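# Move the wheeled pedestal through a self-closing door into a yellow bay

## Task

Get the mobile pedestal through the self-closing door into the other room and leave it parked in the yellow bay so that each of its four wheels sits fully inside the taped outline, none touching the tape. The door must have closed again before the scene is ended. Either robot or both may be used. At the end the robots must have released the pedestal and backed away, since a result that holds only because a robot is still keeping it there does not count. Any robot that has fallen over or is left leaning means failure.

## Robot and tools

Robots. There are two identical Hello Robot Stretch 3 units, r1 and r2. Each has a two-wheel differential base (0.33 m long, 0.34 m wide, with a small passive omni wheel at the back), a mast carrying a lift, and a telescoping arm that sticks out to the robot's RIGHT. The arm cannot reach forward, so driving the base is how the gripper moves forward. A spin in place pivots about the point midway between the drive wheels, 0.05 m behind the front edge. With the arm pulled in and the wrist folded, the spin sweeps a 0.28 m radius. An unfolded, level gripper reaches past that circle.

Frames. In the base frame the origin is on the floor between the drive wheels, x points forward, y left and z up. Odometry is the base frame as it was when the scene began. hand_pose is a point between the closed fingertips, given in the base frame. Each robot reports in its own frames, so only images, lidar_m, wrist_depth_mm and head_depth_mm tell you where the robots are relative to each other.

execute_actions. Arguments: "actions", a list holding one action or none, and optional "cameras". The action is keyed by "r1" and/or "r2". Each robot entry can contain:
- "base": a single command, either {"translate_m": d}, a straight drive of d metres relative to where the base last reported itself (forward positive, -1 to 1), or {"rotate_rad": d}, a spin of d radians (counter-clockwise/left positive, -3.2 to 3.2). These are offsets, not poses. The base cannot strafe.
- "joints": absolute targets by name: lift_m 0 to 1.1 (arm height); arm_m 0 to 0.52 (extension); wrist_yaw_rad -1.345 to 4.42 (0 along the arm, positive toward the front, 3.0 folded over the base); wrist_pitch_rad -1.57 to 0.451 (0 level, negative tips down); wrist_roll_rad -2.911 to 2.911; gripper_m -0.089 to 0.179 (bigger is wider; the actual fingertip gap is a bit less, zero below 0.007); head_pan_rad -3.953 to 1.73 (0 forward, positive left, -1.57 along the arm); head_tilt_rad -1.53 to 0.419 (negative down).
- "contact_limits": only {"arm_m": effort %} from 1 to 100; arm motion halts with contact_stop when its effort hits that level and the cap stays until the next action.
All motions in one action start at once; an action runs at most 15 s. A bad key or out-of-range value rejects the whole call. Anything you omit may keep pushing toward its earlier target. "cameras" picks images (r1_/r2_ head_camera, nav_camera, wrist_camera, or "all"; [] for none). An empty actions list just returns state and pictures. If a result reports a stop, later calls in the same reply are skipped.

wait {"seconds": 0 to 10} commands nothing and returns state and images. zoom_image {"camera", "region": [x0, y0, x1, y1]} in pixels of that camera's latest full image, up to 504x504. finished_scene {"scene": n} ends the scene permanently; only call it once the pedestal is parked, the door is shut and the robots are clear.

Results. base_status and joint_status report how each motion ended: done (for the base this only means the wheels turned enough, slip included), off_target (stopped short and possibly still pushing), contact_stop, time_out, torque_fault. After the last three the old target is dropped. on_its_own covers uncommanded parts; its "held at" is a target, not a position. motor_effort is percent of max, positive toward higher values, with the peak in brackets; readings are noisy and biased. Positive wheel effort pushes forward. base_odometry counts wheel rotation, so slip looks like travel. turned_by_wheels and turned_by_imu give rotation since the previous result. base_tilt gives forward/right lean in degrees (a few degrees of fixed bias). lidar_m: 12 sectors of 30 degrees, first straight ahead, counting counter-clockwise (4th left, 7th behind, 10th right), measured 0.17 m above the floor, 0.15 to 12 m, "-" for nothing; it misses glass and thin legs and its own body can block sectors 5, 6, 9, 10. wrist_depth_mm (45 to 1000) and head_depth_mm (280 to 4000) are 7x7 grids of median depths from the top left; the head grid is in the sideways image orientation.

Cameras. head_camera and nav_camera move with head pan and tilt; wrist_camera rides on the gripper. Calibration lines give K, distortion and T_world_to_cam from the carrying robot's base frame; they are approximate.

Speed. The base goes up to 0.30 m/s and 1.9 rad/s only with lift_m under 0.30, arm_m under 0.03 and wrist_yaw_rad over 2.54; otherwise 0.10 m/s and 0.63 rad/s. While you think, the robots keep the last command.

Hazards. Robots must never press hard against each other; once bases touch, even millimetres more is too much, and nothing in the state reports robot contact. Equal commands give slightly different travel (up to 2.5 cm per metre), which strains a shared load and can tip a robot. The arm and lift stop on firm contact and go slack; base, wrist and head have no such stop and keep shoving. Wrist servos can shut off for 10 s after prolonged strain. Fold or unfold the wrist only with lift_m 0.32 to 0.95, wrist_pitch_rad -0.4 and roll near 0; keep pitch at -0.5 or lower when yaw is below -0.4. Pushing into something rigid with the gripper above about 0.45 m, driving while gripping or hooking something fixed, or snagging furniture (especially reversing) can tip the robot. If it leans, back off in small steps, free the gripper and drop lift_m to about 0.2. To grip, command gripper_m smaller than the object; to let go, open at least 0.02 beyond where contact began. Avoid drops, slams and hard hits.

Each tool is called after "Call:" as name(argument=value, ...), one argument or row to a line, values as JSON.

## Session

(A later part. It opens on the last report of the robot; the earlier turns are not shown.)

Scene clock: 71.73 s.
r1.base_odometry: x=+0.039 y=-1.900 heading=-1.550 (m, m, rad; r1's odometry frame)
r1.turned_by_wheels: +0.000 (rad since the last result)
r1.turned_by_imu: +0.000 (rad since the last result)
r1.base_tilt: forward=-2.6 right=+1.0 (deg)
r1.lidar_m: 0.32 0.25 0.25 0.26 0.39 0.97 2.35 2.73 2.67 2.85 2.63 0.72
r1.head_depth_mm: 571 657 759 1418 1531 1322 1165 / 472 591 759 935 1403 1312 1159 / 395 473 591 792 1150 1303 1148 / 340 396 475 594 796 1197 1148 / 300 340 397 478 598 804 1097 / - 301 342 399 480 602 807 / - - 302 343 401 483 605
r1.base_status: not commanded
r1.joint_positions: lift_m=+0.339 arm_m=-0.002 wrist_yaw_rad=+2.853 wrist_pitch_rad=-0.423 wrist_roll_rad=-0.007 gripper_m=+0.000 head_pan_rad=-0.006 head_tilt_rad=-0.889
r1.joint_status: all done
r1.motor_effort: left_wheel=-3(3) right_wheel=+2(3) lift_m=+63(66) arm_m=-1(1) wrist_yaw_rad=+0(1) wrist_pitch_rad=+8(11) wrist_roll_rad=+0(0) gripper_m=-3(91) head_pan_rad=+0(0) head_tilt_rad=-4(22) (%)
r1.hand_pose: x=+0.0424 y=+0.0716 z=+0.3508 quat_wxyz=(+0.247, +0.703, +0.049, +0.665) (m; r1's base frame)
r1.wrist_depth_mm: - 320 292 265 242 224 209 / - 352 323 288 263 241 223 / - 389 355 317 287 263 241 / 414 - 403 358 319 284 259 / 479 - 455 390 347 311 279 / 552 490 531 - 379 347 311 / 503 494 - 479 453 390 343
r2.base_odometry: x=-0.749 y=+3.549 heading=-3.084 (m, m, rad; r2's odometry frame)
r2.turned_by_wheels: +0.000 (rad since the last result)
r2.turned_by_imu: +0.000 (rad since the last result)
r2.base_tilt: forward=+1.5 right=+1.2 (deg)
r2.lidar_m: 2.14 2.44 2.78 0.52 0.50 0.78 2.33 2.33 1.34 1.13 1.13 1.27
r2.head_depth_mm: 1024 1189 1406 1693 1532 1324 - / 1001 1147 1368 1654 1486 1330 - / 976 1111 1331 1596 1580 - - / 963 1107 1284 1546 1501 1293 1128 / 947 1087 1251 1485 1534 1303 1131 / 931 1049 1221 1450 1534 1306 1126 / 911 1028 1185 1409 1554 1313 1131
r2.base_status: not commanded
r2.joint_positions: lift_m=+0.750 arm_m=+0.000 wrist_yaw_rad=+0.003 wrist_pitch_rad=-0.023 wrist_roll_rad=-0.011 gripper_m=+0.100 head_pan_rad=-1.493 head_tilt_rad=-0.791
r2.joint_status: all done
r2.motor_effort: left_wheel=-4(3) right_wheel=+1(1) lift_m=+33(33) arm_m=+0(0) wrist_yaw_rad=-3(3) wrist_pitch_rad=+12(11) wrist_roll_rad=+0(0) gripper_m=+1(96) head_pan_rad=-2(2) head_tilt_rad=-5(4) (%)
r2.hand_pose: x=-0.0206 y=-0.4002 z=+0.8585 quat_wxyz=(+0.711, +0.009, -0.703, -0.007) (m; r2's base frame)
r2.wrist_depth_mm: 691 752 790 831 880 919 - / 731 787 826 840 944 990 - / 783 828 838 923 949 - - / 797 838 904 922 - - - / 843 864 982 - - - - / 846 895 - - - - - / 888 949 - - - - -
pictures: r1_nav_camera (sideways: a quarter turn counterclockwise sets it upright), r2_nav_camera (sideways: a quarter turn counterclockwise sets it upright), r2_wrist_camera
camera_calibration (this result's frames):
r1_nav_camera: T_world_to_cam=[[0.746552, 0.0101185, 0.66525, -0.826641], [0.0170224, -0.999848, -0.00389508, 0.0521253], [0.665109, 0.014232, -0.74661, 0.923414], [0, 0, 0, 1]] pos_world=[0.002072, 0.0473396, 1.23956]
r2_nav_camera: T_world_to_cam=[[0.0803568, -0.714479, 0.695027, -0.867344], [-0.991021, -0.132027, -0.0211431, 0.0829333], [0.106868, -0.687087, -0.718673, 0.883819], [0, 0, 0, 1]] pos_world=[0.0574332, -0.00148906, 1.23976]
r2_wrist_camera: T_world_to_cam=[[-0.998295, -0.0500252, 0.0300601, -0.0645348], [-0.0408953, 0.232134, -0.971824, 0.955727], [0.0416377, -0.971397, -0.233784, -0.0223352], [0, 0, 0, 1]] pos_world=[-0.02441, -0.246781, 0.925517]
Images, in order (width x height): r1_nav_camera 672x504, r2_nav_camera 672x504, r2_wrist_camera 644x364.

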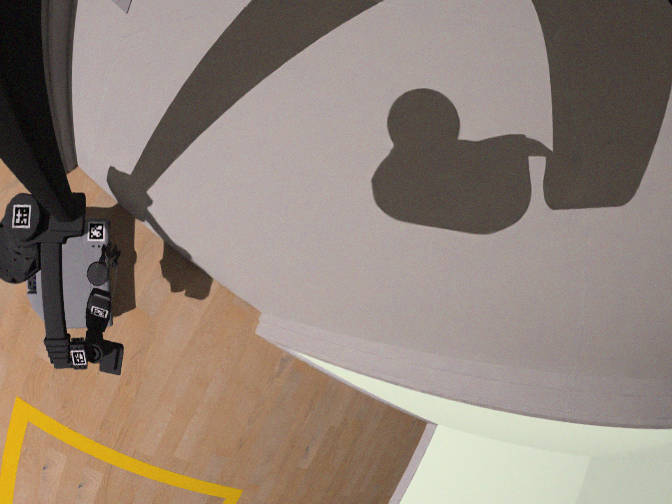

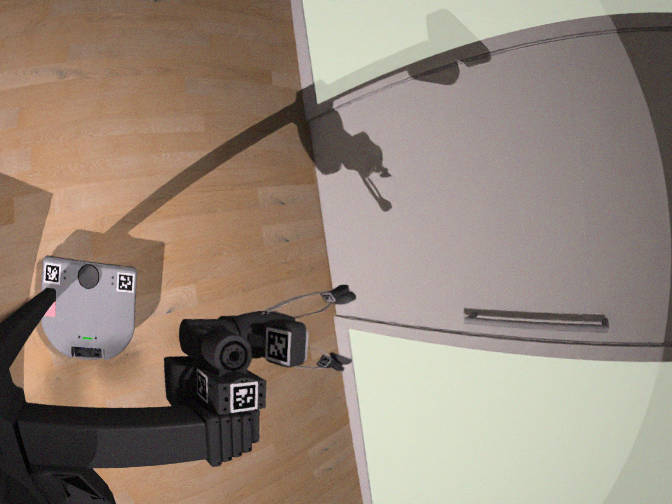

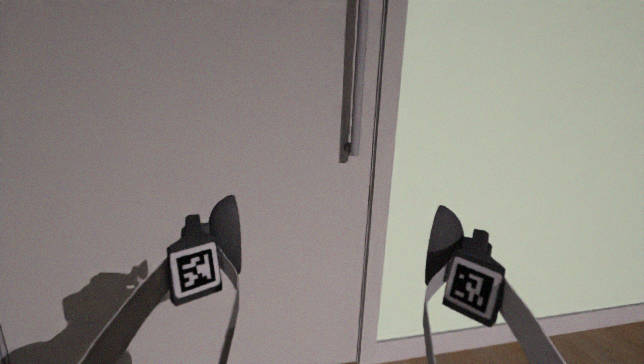

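Too far by 0.24; sidestep.

Call:
execute_actions(
  actions=[
    {"r2":{"base":{"rotate_rad":-1.75},"joints":{"lift_m":0.8}},"r1":{"base":{"rotate_rad":1.9},"joints":{"head_pan_rad":-1.5}}},
  ],
  cameras=[],
)

Call:
execute_actions(
  actions=[
    {"r2":{"base":{"translate_m":0.26}}},
  ],
  cameras=[],
)

Call:
execute_actions(
  actions=[
    {"r2":{"base":{"rotate_rad":1.75}}},
  ],
  cameras=["r2_wrist_camera"],
)

Call:
execute_actions(
  actions=[
    {"r2":{"joints":{"arm_m":0.49},"contact_limits":{"arm_m":22}}},
  ],
  cameras=["r2_wrist_camera"],
)

Call:
execute_actions(
  actions=[
    {"r2":{"joints":{"gripper_m":-0.05}}},
  ],
  cameras=[],
)

Call:
execute_actions(
  actions=[
    {"r2":{"joints":{"arm_m":0.0},"contact_limits":{"arm_m":46}}},
  ],
  cameras=["r2_nav_camera","r1_nav_camera"],
)

Scene clock: 85.33 s.
r1.base_odometry: x=+0.039 y=-1.900 heading=+0.349 (m, m, rad; r1's odometry frame)
r1.turned_by_wheels: +1.900 (rad since the last result)
r1.turned_by_imu: +1.876 (rad since the last result)
r1.base_tilt: forward=-2.6 right=+1.1 (deg)
r1.lidar_m: 0.32 0.45 2.23 2.82 2.67 2.71 2.79 1.19 0.40 0.27 0.25 0.25
r1.head_depth_mm: - 317 396 528 785 1242 1160 / - 300 357 460 646 1076 1155 / - 287 325 407 547 834 1150 / - - 303 367 475 674 1078 / - - 291 332 420 568 838 / - - - 306 376 491 706 / - - - 294 340 433 591
r1.base_status: done
r1.joint_positions: lift_m=+0.339 arm_m=-0.002 wrist_yaw_rad=+2.853 wrist_pitch_rad=-0.423 wrist_roll_rad=-0.007 gripper_m=+0.000 head_pan_rad=-1.493 head_tilt_rad=-0.889
r1.joint_status: all done
r1.motor_effort: left_wheel=-3(7) right_wheel=+4(5) lift_m=+64(63) arm_m=-1(1) wrist_yaw_rad=-1(1) wrist_pitch_rad=+9(8) wrist_roll_rad=+0(1) gripper_m=-1(2) head_pan_rad=-4(59) head_tilt_rad=-4(4) (%)
r1.hand_pose: x=+0.0424 y=+0.0716 z=+0.3508 quat_wxyz=(+0.247, +0.703, +0.049, +0.665) (m; r1's base frame)
r1.wrist_depth_mm: - - - - - - - / - - - - - - - / - - - - - - 883 / 922 - 843 854 823 802 651 / 714 - 692 709 657 658 523 / 595 563 595 - 563 546 432 / 506 499 - 491 478 472 367
r2.base_odometry: x=-0.749 y=+3.549 heading=+1.449 (m, m, rad; r2's odometry frame)
r2.turned_by_wheels: -1.750 (rad since the last result)
r2.turned_by_imu: -1.734 (rad since the last result)
r2.base_tilt: forward=+1.6 right=+1.2 (deg)
r2.lidar_m: 1.16 1.13 1.19 1.70 2.47 2.58 0.87 0.50 0.63 2.39 2.32 1.52
r2.head_depth_mm: 2449 2813 2387 1859 1528 1358 - / 2336 2734 2418 1917 1531 1353 - / 2240 2575 2412 1848 1622 - - / 2149 2436 2398 1944 1540 1297 1129 / 2049 2325 2415 1876 1540 1301 1133 / 1972 2276 2417 1893 1546 1311 1138 / 1915 2160 2343 1910 1555 1315 1137
r2.base_status: done
r2.joint_positions: lift_m=+0.800 arm_m=+0.000 wrist_yaw_rad=+0.002 wrist_pitch_rad=-0.021 wrist_roll_rad=-0.011 gripper_m=+0.100 head_pan_rad=-1.493 head_tilt_rad=-0.791
r2.joint_status: all done
r2.motor_effort: left_wheel=+4(9) right_wheel=-4(6) lift_m=+32(34) arm_m=+0(1) wrist_yaw_rad=-2(4) wrist_pitch_rad=+11(11) wrist_roll_rad=+0(0) gripper_m=+1(0) head_pan_rad=-2(3) head_tilt_rad=-5(4) (%)
r2.hand_pose: x=-0.0209 y=-0.4002 z=+0.9089 quat_wxyz=(+0.711, +0.009, -0.703, -0.007) (m; r2's base frame)
r2.wrist_depth_mm: - - - - - - - / - - - - - - - / - - - - - - - / - - - - - - - / - - - - - - - / - - - - - - - / - - - - - - -
pictures: none
No camera images: the call's "cameras" was empty. Leave "cameras" out to get every camera's image.

Scene clock: 89.30 s.
r1.base_odometry: x=+0.039 y=-1.900 heading=+0.349 (m, m, rad; r1's odometry frame)
r1.turned_by_wheels: +0.000 (rad since the last result)
r1.turned_by_imu: +0.000 (rad since the last result)
r1.base_tilt: forward=-2.6 right=+1.0 (deg)
r1.lidar_m: 0.32 0.45 2.23 2.81 2.67 2.70 2.79 1.19 0.40 0.27 0.25 0.25
r1.head_depth_mm: - 317 396 528 784 1243 1166 / - 300 356 458 645 1078 1153 / - 287 325 407 547 831 1151 / - - 303 366 475 676 1078 / - - 291 333 420 568 841 / - - - 307 376 492 704 / - - - 293 340 432 592
r1.base_status: not commanded
r1.joint_positions: lift_m=+0.339 arm_m=-0.002 wrist_yaw_rad=+2.853 wrist_pitch_rad=-0.423 wrist_roll_rad=-0.007 gripper_m=+0.000 head_pan_rad=-1.493 head_tilt_rad=-0.889
r1.joint_status: not commanded
r1.motor_effort: left_wheel=-3(3) right_wheel=+3(2) lift_m=+64(64) arm_m=-2(1) wrist_yaw_rad=-1(1) wrist_pitch_rad=+8(8) wrist_roll_rad=+0(1) gripper_m=-2(1) head_pan_rad=-6(4) head_tilt_rad=-4(5) (%)
r1.hand_pose: x=+0.0424 y=+0.0716 z=+0.3508 quat_wxyz=(+0.247, +0.703, +0.049, +0.665) (m; r1's base frame)
r1.wrist_depth_mm: - - - - - - - / - - - - - - - / - - - - - - 891 / 908 - 862 849 842 830 653 / 717 - 677 696 659 653 522 / 594 567 581 - 550 541 431 / 496 496 - 490 479 471 366
r2.base_odometry: x=-0.717 y=+3.808 heading=+1.449 (m, m, rad; r2's odometry frame)
r2.turned_by_wheels: +0.000 (rad since the last result)
r2.turned_by_imu: +0.000 (rad since the last result)
r2.base_tilt: forward=+1.6 right=+1.2 (deg)
r2.lidar_m: 0.92 0.90 0.95 1.35 2.59 2.71 0.85 0.74 1.00 2.27 2.21 1.21
r2.head_depth_mm: 2290 2717 2368 1862 1541 1353 - / 2219 2580 2411 1952 1525 1362 - / 2129 2456 2407 1870 1627 - - / 2014 2330 2404 1944 1536 1305 1125 / 1963 2221 2404 1889 1541 1308 1130 / 1898 2134 2333 1892 1544 1309 1124 / 1814 2028 2261 1898 1546 1315 1131
r2.base_status: done
r2.joint_positions: lift_m=+0.800 arm_m=+0.000 wrist_yaw_rad=+0.002 wrist_pitch_rad=-0.021 wrist_roll_rad=-0.011 gripper_m=+0.100 head_pan_rad=-1.493 head_tilt_rad=-0.791
r2.joint_status: not commanded
r2.motor_effort: left_wheel=+3(10) right_wheel=-4(5) lift_m=+33(33) arm_m=+0(0) wrist_yaw_rad=-3(2) wrist_pitch_rad=+11(11) wrist_roll_rad=+0(0) gripper_m=+2(0) head_pan_rad=-3(3) head_tilt_rad=-4(3) (%)
r2.hand_pose: x=-0.0209 y=-0.4002 z=+0.9089 quat_wxyz=(+0.711, +0.009, -0.703, -0.007) (m; r2's base frame)
r2.wrist_depth_mm: - - - - - - - / - - - - - - - / - - - - - - - / - - - - - - - / - - - - - - - / - - - - - - - / - - - - - - -
pictures: none
No camera images: the call's "cameras" was empty. Leave "cameras" out to get every camera's image.

Scene clock: 93.13 s.
r1.base_odometry: x=+0.039 y=-1.900 heading=+0.349 (m, m, rad; r1's odometry frame)
r1.turned_by_wheels: +0.000 (rad since the last result)
r1.turned_by_imu: +0.000 (rad since the last result)
r1.base_tilt: forward=-2.6 right=+1.0 (deg)
r1.lidar_m: 0.32 0.45 2.23 2.80 2.66 2.70 2.79 1.19 0.40 0.27 0.25 0.25
r1.head_depth_mm: - 317 396 527 786 1240 1160 / - 300 356 459 644 1079 1156 / - 287 325 407 547 828 1148 / - - 303 366 475 675 1084 / - - 291 332 420 569 840 / - - - 307 376 491 709 / - - - 293 340 432 591
r1.base_status: not commanded
r1.joint_positions: lift_m=+0.339 arm_m=-0.002 wrist_yaw_rad=+2.853 wrist_pitch_rad=-0.423 wrist_roll_rad=-0.007 gripper_m=+0.000 head_pan_rad=-1.493 head_tilt_rad=-0.889
r1.joint_status: not commanded
r1.motor_effort: left_wheel=-3(3) right_wheel=+3(3) lift_m=+64(64) arm_m=-1(1) wrist_yaw_rad=-1(1) wrist_pitch_rad=+8(8) wrist_roll_rad=-1(1) gripper_m=-1(1) head_pan_rad=-4(6) head_tilt_rad=-5(5) (%)
r1.hand_pose: x=+0.0424 y=+0.0716 z=+0.3508 quat_wxyz=(+0.247, +0.703, +0.049, +0.665) (m; r1's base frame)
r1.wrist_depth_mm: - - - - - - - / - - - - - - - / - - - - - - 913 / 920 - 854 845 814 811 660 / 704 - 692 707 656 640 525 / 587 571 589 - 560 547 430 / 498 505 - 493 474 472 367
r2.base_odometry: x=-0.717 y=+3.808 heading=-3.084 (m, m, rad; r2's odometry frame)
r2.turned_by_wheels: +1.750 (rad since the last result)
r2.turned_by_imu: +1.732 (rad since the last result)
r2.base_tilt: forward=+1.5 right=+1.2 (deg)
r2.lidar_m: 1.70 2.56 2.91 0.74 0.78 2.61 2.21 1.93 1.06 0.90 0.90 1.02
r2.head_depth_mm: 807 938 1107 1354 1531 1356 - / 782 901 1074 1280 1497 1360 - / 761 870 1037 1247 1470 - - / 761 868 1013 1196 1459 1303 1127 / 745 851 990 1174 1434 1306 1131 / 727 828 961 1144 1405 1309 1131 / 717 813 942 1109 1357 1307 1130
r2.base_status: done
r2.joint_positions: lift_m=+0.800 arm_m=+0.000 wrist_yaw_rad=+0.002 wrist_pitch_rad=-0.021 wrist_roll_rad=-0.011 gripper_m=+0.100 head_pan_rad=-1.493 head_tilt_rad=-0.791
r2.joint_status: not commanded
r2.motor_effort: left_wheel=-4(10) right_wheel=+1(5) lift_m=+32(33) arm_m=+0(1) wrist_yaw_rad=-2(2) wrist_pitch_rad=+10(10) wrist_roll_rad=+0(0) gripper_m=+0(0) head_pan_rad=-2(2) head_tilt_rad=-5(4) (%)
r2.hand_pose: x=-0.0209 y=-0.4003 z=+0.9089 quat_wxyz=(+0.711, +0.009, -0.703, -0.007) (m; r2's base frame)
r2.wrist_depth_mm: 540 561 597 622 659 703 765 / 553 582 622 663 681 733 777 / 574 607 650 671 717 768 848 / 593 632 665 704 756 813 869 / 617 643 698 752 785 871 921 / 652 675 739 763 821 891 964 / 671 729 733 794 887 934 -
pictures: r2_wrist_camera
camera_calibration (this result's frames):
r2_wrist_camera: T_world_to_cam=[[-0.998351, -0.0488675, 0.0301242, -0.0659332], [-0.040633, 0.230848, -0.972141, 1.00445], [0.040552, -0.971762, -0.232453, -0.0119862], [0, 0, 0, 1]] pos_world=[-0.0245245, -0.246746, 0.97567]
Images, in order (width x height): r2_wrist_camera 644x364.

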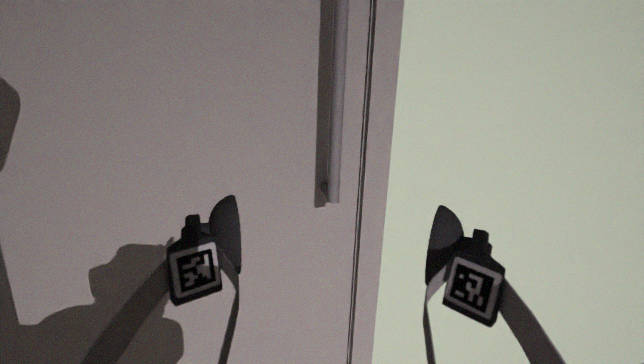

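Scene clock: 97.93 s.
r1.base_odometry: x=+0.039 y=-1.900 heading=+0.349 (m, m, rad; r1's odometry frame)
r1.turned_by_wheels: +0.000 (rad since the last result)
r1.turned_by_imu: +0.000 (rad since the last result)
r1.base_tilt: forward=-2.5 right=+1.0 (deg)
r1.lidar_m: 0.32 0.45 2.23 2.81 2.67 2.70 2.79 1.19 0.40 0.27 0.25 0.25
r1.head_depth_mm: - 317 396 527 782 1244 1160 / - 300 357 460 644 1081 1152 / - 287 324 408 546 834 1151 / - - 303 366 475 676 1079 / - - 291 332 419 569 840 / - - - 307 376 492 707 / - - - 294 340 432 593
r1.base_status: not commanded
r1.joint_positions: lift_m=+0.339 arm_m=-0.002 wrist_yaw_rad=+2.853 wrist_pitch_rad=-0.423 wrist_roll_rad=-0.007 gripper_m=+0.000 head_pan_rad=-1.493 head_tilt_rad=-0.889
r1.joint_status: not commanded
r1.motor_effort: left_wheel=-3(3) right_wheel=+3(3) lift_m=+64(64) arm_m=-1(1) wrist_yaw_rad=-1(1) wrist_pitch_rad=+8(9) wrist_roll_rad=-1(1) gripper_m=-2(1) head_pan_rad=-4(5) head_tilt_rad=-4(4) (%)
r1.hand_pose: x=+0.0424 y=+0.0716 z=+0.3508 quat_wxyz=(+0.247, +0.703, +0.049, +0.665) (m; r1's base frame)
r1.wrist_depth_mm: - - - - - - - / - - - - - - - / - - - - - - 901 / 918 - 868 841 831 803 660 / 710 - 682 706 671 654 523 / 593 564 585 - 562 545 432 / 505 494 - 506 471 472 366
r2.base_odometry: x=-0.717 y=+3.808 heading=-3.084 (m, m, rad; r2's odometry frame)
r2.turned_by_wheels: +0.000 (rad since the last result)
r2.turned_by_imu: -0.001 (rad since the last result)
r2.base_tilt: forward=+1.6 right=+1.3 (deg)
r2.lidar_m: 1.70 2.56 2.92 0.74 0.78 2.61 2.21 1.93 1.06 0.90 0.90 1.02
r2.head_depth_mm: 810 934 1089 - - 1288 1123 / 784 884 1130 1313 1492 1300 1128 / 758 860 1092 1254 1467 1303 1135 / 758 870 1010 1212 1465 1304 1131 / 745 845 991 1174 1420 1305 1127 / 729 830 962 1131 1397 1309 1135 / 715 813 941 1111 1357 1304 1135
r2.base_status: not commanded
r2.joint_positions: lift_m=+0.800 arm_m=+0.490 wrist_yaw_rad=+0.002 wrist_pitch_rad=-0.021 wrist_roll_rad=-0.011 gripper_m=+0.100 head_pan_rad=-1.493 head_tilt_rad=-0.791
r2.joint_status: all done
r2.motor_effort: left_wheel=-4(4) right_wheel=+2(1) lift_m=+33(32) arm_m=+2(3) wrist_yaw_rad=-1(2) wrist_pitch_rad=+11(11) wrist_roll_rad=+0(0) gripper_m=+2(0) head_pan_rad=-3(3) head_tilt_rad=-5(4) (%)
r2.contact_limits: arm_m 22 (drawing in: default 18, maximum 30; extending or still: default 25, maximum 41)
r2.hand_pose: x=-0.0210 y=-0.8904 z=+0.9089 quat_wxyz=(+0.711, +0.008, -0.703, -0.007) (m; r2's base frame)
r2.wrist_depth_mm: 162 168 177 119 195 198 229 / 167 174 183 123 201 208 239 / 173 180 192 130 212 231 250 / 178 188 198 136 217 243 262 / 186 195 212 142 228 258 277 / 193 202 219 151 240 274 299 / 201 215 227 160 250 285 315
pictures: r2_wrist_camera
camera_calibration (this result's frames):
r2_wrist_camera: T_world_to_cam=[[-0.998375, -0.0483787, 0.0301249, -0.0895758], [-0.0405202, 0.230859, -0.972143, 1.11761], [0.0400765, -0.971784, -0.232444, -0.488315], [0, 0, 0, 1]] pos_world=[-0.0245745, -0.73688, 0.975671]
Images, in order (width x height): r2_wrist_camera 644x364.

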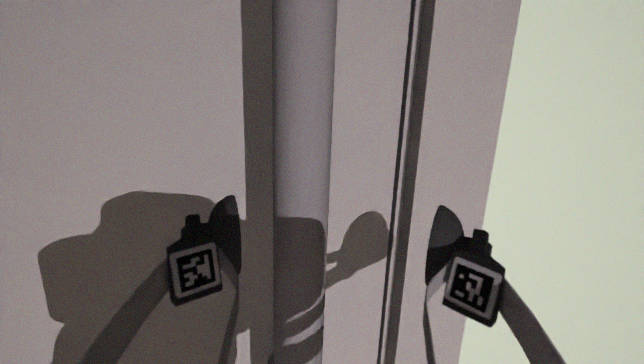

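Scene clock: 100.17 s.
r1.base_odometry: x=+0.039 y=-1.900 heading=+0.349 (m, m, rad; r1's odometry frame)
r1.turned_by_wheels: +0.000 (rad since the last result)
r1.turned_by_imu: +0.000 (rad since the last result)
r1.base_tilt: forward=-2.6 right=+1.1 (deg)
r1.lidar_m: 0.32 0.45 2.22 2.81 2.67 2.70 2.80 1.19 0.40 0.27 0.25 0.25
r1.head_depth_mm: - 317 395 527 786 1246 1164 / - 299 357 460 643 1081 1155 / - 287 324 408 547 830 1148 / - - 303 366 475 675 1083 / - - 291 332 420 569 842 / - - - 307 376 492 708 / - - - 293 341 431 592
r1.base_status: not commanded
r1.joint_positions: lift_m=+0.339 arm_m=-0.002 wrist_yaw_rad=+2.853 wrist_pitch_rad=-0.423 wrist_roll_rad=-0.007 gripper_m=+0.000 head_pan_rad=-1.493 head_tilt_rad=-0.889
r1.joint_status: not commanded
r1.motor_effort: left_wheel=-3(3) right_wheel=+3(2) lift_m=+64(64) arm_m=-1(1) wrist_yaw_rad=-1(1) wrist_pitch_rad=+8(9) wrist_roll_rad=-1(1) gripper_m=-2(3) head_pan_rad=-5(6) head_tilt_rad=-4(6) (%)
r1.hand_pose: x=+0.0424 y=+0.0716 z=+0.3508 quat_wxyz=(+0.247, +0.703, +0.049, +0.665) (m; r1's base frame)
r1.wrist_depth_mm: - - - - - - - / - - - - - - - / - - - - - - 909 / 920 - 872 834 815 808 658 / 718 - 687 697 665 645 518 / 584 558 585 - 547 549 433 / 503 492 - 491 477 475 365
r2.base_odometry: x=-0.717 y=+3.808 heading=-3.084 (m, m, rad; r2's odometry frame)
r2.turned_by_wheels: +0.001 (rad since the last result)
r2.turned_by_imu: +0.001 (rad since the last result)
r2.base_tilt: forward=+1.6 right=+1.3 (deg)
r2.lidar_m: 1.70 2.56 2.91 0.75 0.79 2.61 2.21 1.92 1.06 0.90 0.90 1.02
r2.head_depth_mm: 808 929 1083 - - 1277 1127 / 782 883 1133 1320 1483 1292 1125 / 753 862 1091 1253 1465 1293 1129 / 756 867 1016 1225 1462 1298 1127 / 745 851 983 1184 1427 1307 1132 / 730 829 958 1140 1394 1310 1135 / 715 811 934 1107 1354 1300 1131
r2.base_status: not commanded
r2.joint_positions: lift_m=+0.800 arm_m=+0.491 wrist_yaw_rad=+0.056 wrist_pitch_rad=-0.018 wrist_roll_rad=-0.011 gripper_m=-0.048 head_pan_rad=-1.493 head_tilt_rad=-0.791
r2.joint_status: all done
r2.on_its_own: wrist_yaw_rad is held at +0.049, not at your +0.000, by its stall guard, which is not easing now
r2.motor_effort: left_wheel=+8(16) right_wheel=-9(16) lift_m=+33(32) arm_m=-6(6) wrist_yaw_rad=-7(38) wrist_pitch_rad=+9(11) wrist_roll_rad=+0(0) gripper_m=-35(99) head_pan_rad=-3(3) head_tilt_rad=-5(5) (%)
r2.hand_pose: x=-0.0072 y=-0.8910 z=+0.9097 quat_wxyz=(+0.711, +0.026, -0.702, +0.013) (m; r2's base frame)
r2.wrist_depth_mm: 163 167 175 117 190 184 209 / 168 174 182 122 197 194 220 / 176 181 188 127 206 202 230 / 179 188 196 132 214 213 242 / 188 194 204 136 219 224 254 / 196 204 211 144 226 248 267 / 203 211 225 155 244 266 284
pictures: none
No camera images: the call's "cameras" was empty. Leave "cameras" out to get every camera's image.

Scene clock: 104.97 s.
r1.base_odometry: x=+0.039 y=-1.900 heading=+0.349 (m, m, rad; r1's odometry frame)
r1.turned_by_wheels: +0.000 (rad since the last result)
r1.turned_by_imu: +0.000 (rad since the last result)
r1.base_tilt: forward=-2.6 right=+1.1 (deg)
r1.lidar_m: 0.32 0.45 2.23 2.81 2.67 2.71 2.79 1.19 0.40 0.27 0.25 0.25
r1.head_depth_mm: - 317 396 527 783 1242 1163 / - 299 357 459 645 1082 1157 / - 287 324 408 548 831 1145 / - - 303 366 475 675 1081 / - - 291 332 420 570 839 / - - - 307 375 491 708 / - - - 293 340 432 591
r1.base_status: not commanded
r1.joint_positions: lift_m=+0.339 arm_m=-0.002 wrist_yaw_rad=+2.853 wrist_pitch_rad=-0.423 wrist_roll_rad=-0.007 gripper_m=+0.000 head_pan_rad=-1.493 head_tilt_rad=-0.889
r1.joint_status: not commanded
r1.motor_effort: left_wheel=-3(3) right_wheel=+3(3) lift_m=+64(64) arm_m=-1(1) wrist_yaw_rad=-1(1) wrist_pitch_rad=+8(8) wrist_roll_rad=-1(1) gripper_m=-2(1) head_pan_rad=-5(6) head_tilt_rad=-5(4) (%)
r1.hand_pose: x=+0.0424 y=+0.0716 z=+0.3508 quat_wxyz=(+0.247, +0.703, +0.049, +0.665) (m; r1's base frame)
r1.wrist_depth_mm: - - - - - - - / - - - - - - - / - - - - - - 892 / 923 - 871 836 836 833 662 / 706 - 706 713 655 652 515 / 592 563 584 - 560 546 431 / 508 500 - 500 476 471 366
r2.base_odometry: x=-0.717 y=+3.808 heading=-3.084 (m, m, rad; r2's odometry frame)
r2.turned_by_wheels: +0.000 (rad since the last result)
r2.turned_by_imu: -0.001 (rad since the last result)
r2.base_tilt: forward=+1.5 right=+1.2 (deg)
r2.lidar_m: 1.71 2.56 2.92 0.74 0.78 2.61 2.22 1.92 1.06 0.90 0.90 1.02
r2.head_depth_mm: 809 930 1105 1355 1529 1357 - / 782 903 1066 1316 1498 1355 - / 759 868 1039 1226 1497 - - / 762 866 1017 1216 1463 1308 1126 / 744 853 983 1176 1423 1306 1129 / 733 832 968 1148 1403 1307 1137 / 714 811 934 1111 1353 1308 1126
r2.base_status: not commanded
r2.joint_positions: lift_m=+0.800 arm_m=+0.000 wrist_yaw_rad=+0.051 wrist_pitch_rad=-0.017 wrist_roll_rad=-0.011 gripper_m=-0.045 head_pan_rad=-1.493 head_tilt_rad=-0.791
r2.joint_status: all done
r2.on_its_own: wrist_yaw_rad is held at +0.049, not at your +0.000, by its stall guard, which is not easing now
r2.motor_effort: left_wheel=-2(8) right_wheel=+0(9) lift_m=+33(32) arm_m=-2(12) wrist_yaw_rad=-1(8) wrist_pitch_rad=+9(9) wrist_roll_rad=+0(0) gripper_m=-19(34) head_pan_rad=-3(3) head_tilt_rad=-5(4) (%)
r2.contact_limits: arm_m 30 (drawing in: default 18, maximum 30; extending or still: default 25, maximum 41)
r2.hand_pose: x=-0.0085 y=-0.4007 z=+0.9099 quat_wxyz=(+0.711, +0.024, -0.702, +0.012) (m; r2's base frame)
r2.wrist_depth_mm: 538 574 585 621 647 693 730 / 561 596 624 651 663 708 751 / 582 617 642 658 704 764 785 / 602 627 668 683 738 766 859 / 640 655 693 - 772 824 857 / 647 687 713 - 836 878 931 / 692 722 759 795 868 909 976
pictures: r1_nav_camera (sideways: a quarter turn counterclockwise sets it upright), r2_nav_camera (sideways: a quarter turn counterclockwise sets it upright)
camera_calibration (this result's frames):
r1_nav_camera: T_world_to_cam=[[0.0728352, -0.74328, 0.665003, -0.82221], [-0.994881, -0.100982, -0.00390281, 0.058308], [0.070054, -0.661314, -0.74683, 0.92733], [0, 0, 0, 1]] pos_world=[0.0529321, 0.00801246, 1.23956]
r2_nav_camera: T_world_to_cam=[[0.0802115, -0.714532, 0.69499, -0.867294], [-0.991048, -0.13182, -0.021146, 0.0829372], [0.106723, -0.687072, -0.718709, 0.883867], [0, 0, 0, 1]] pos_world=[0.0574327, -0.00149647, 1.23976]
Images, in order (width x height): r1_nav_camera 672x504, r2_nav_camera 672x504.

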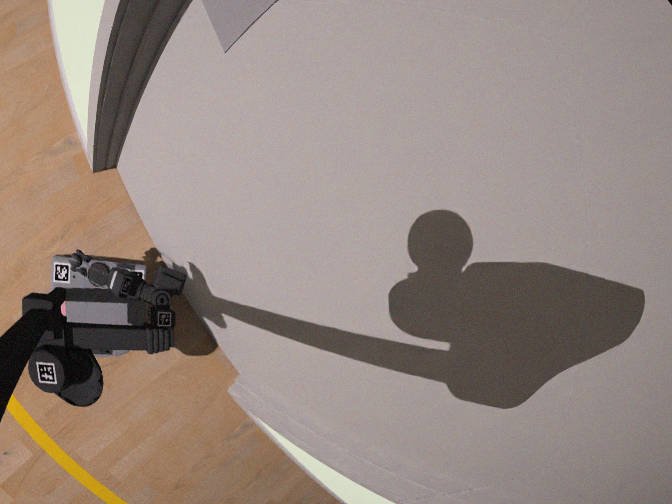

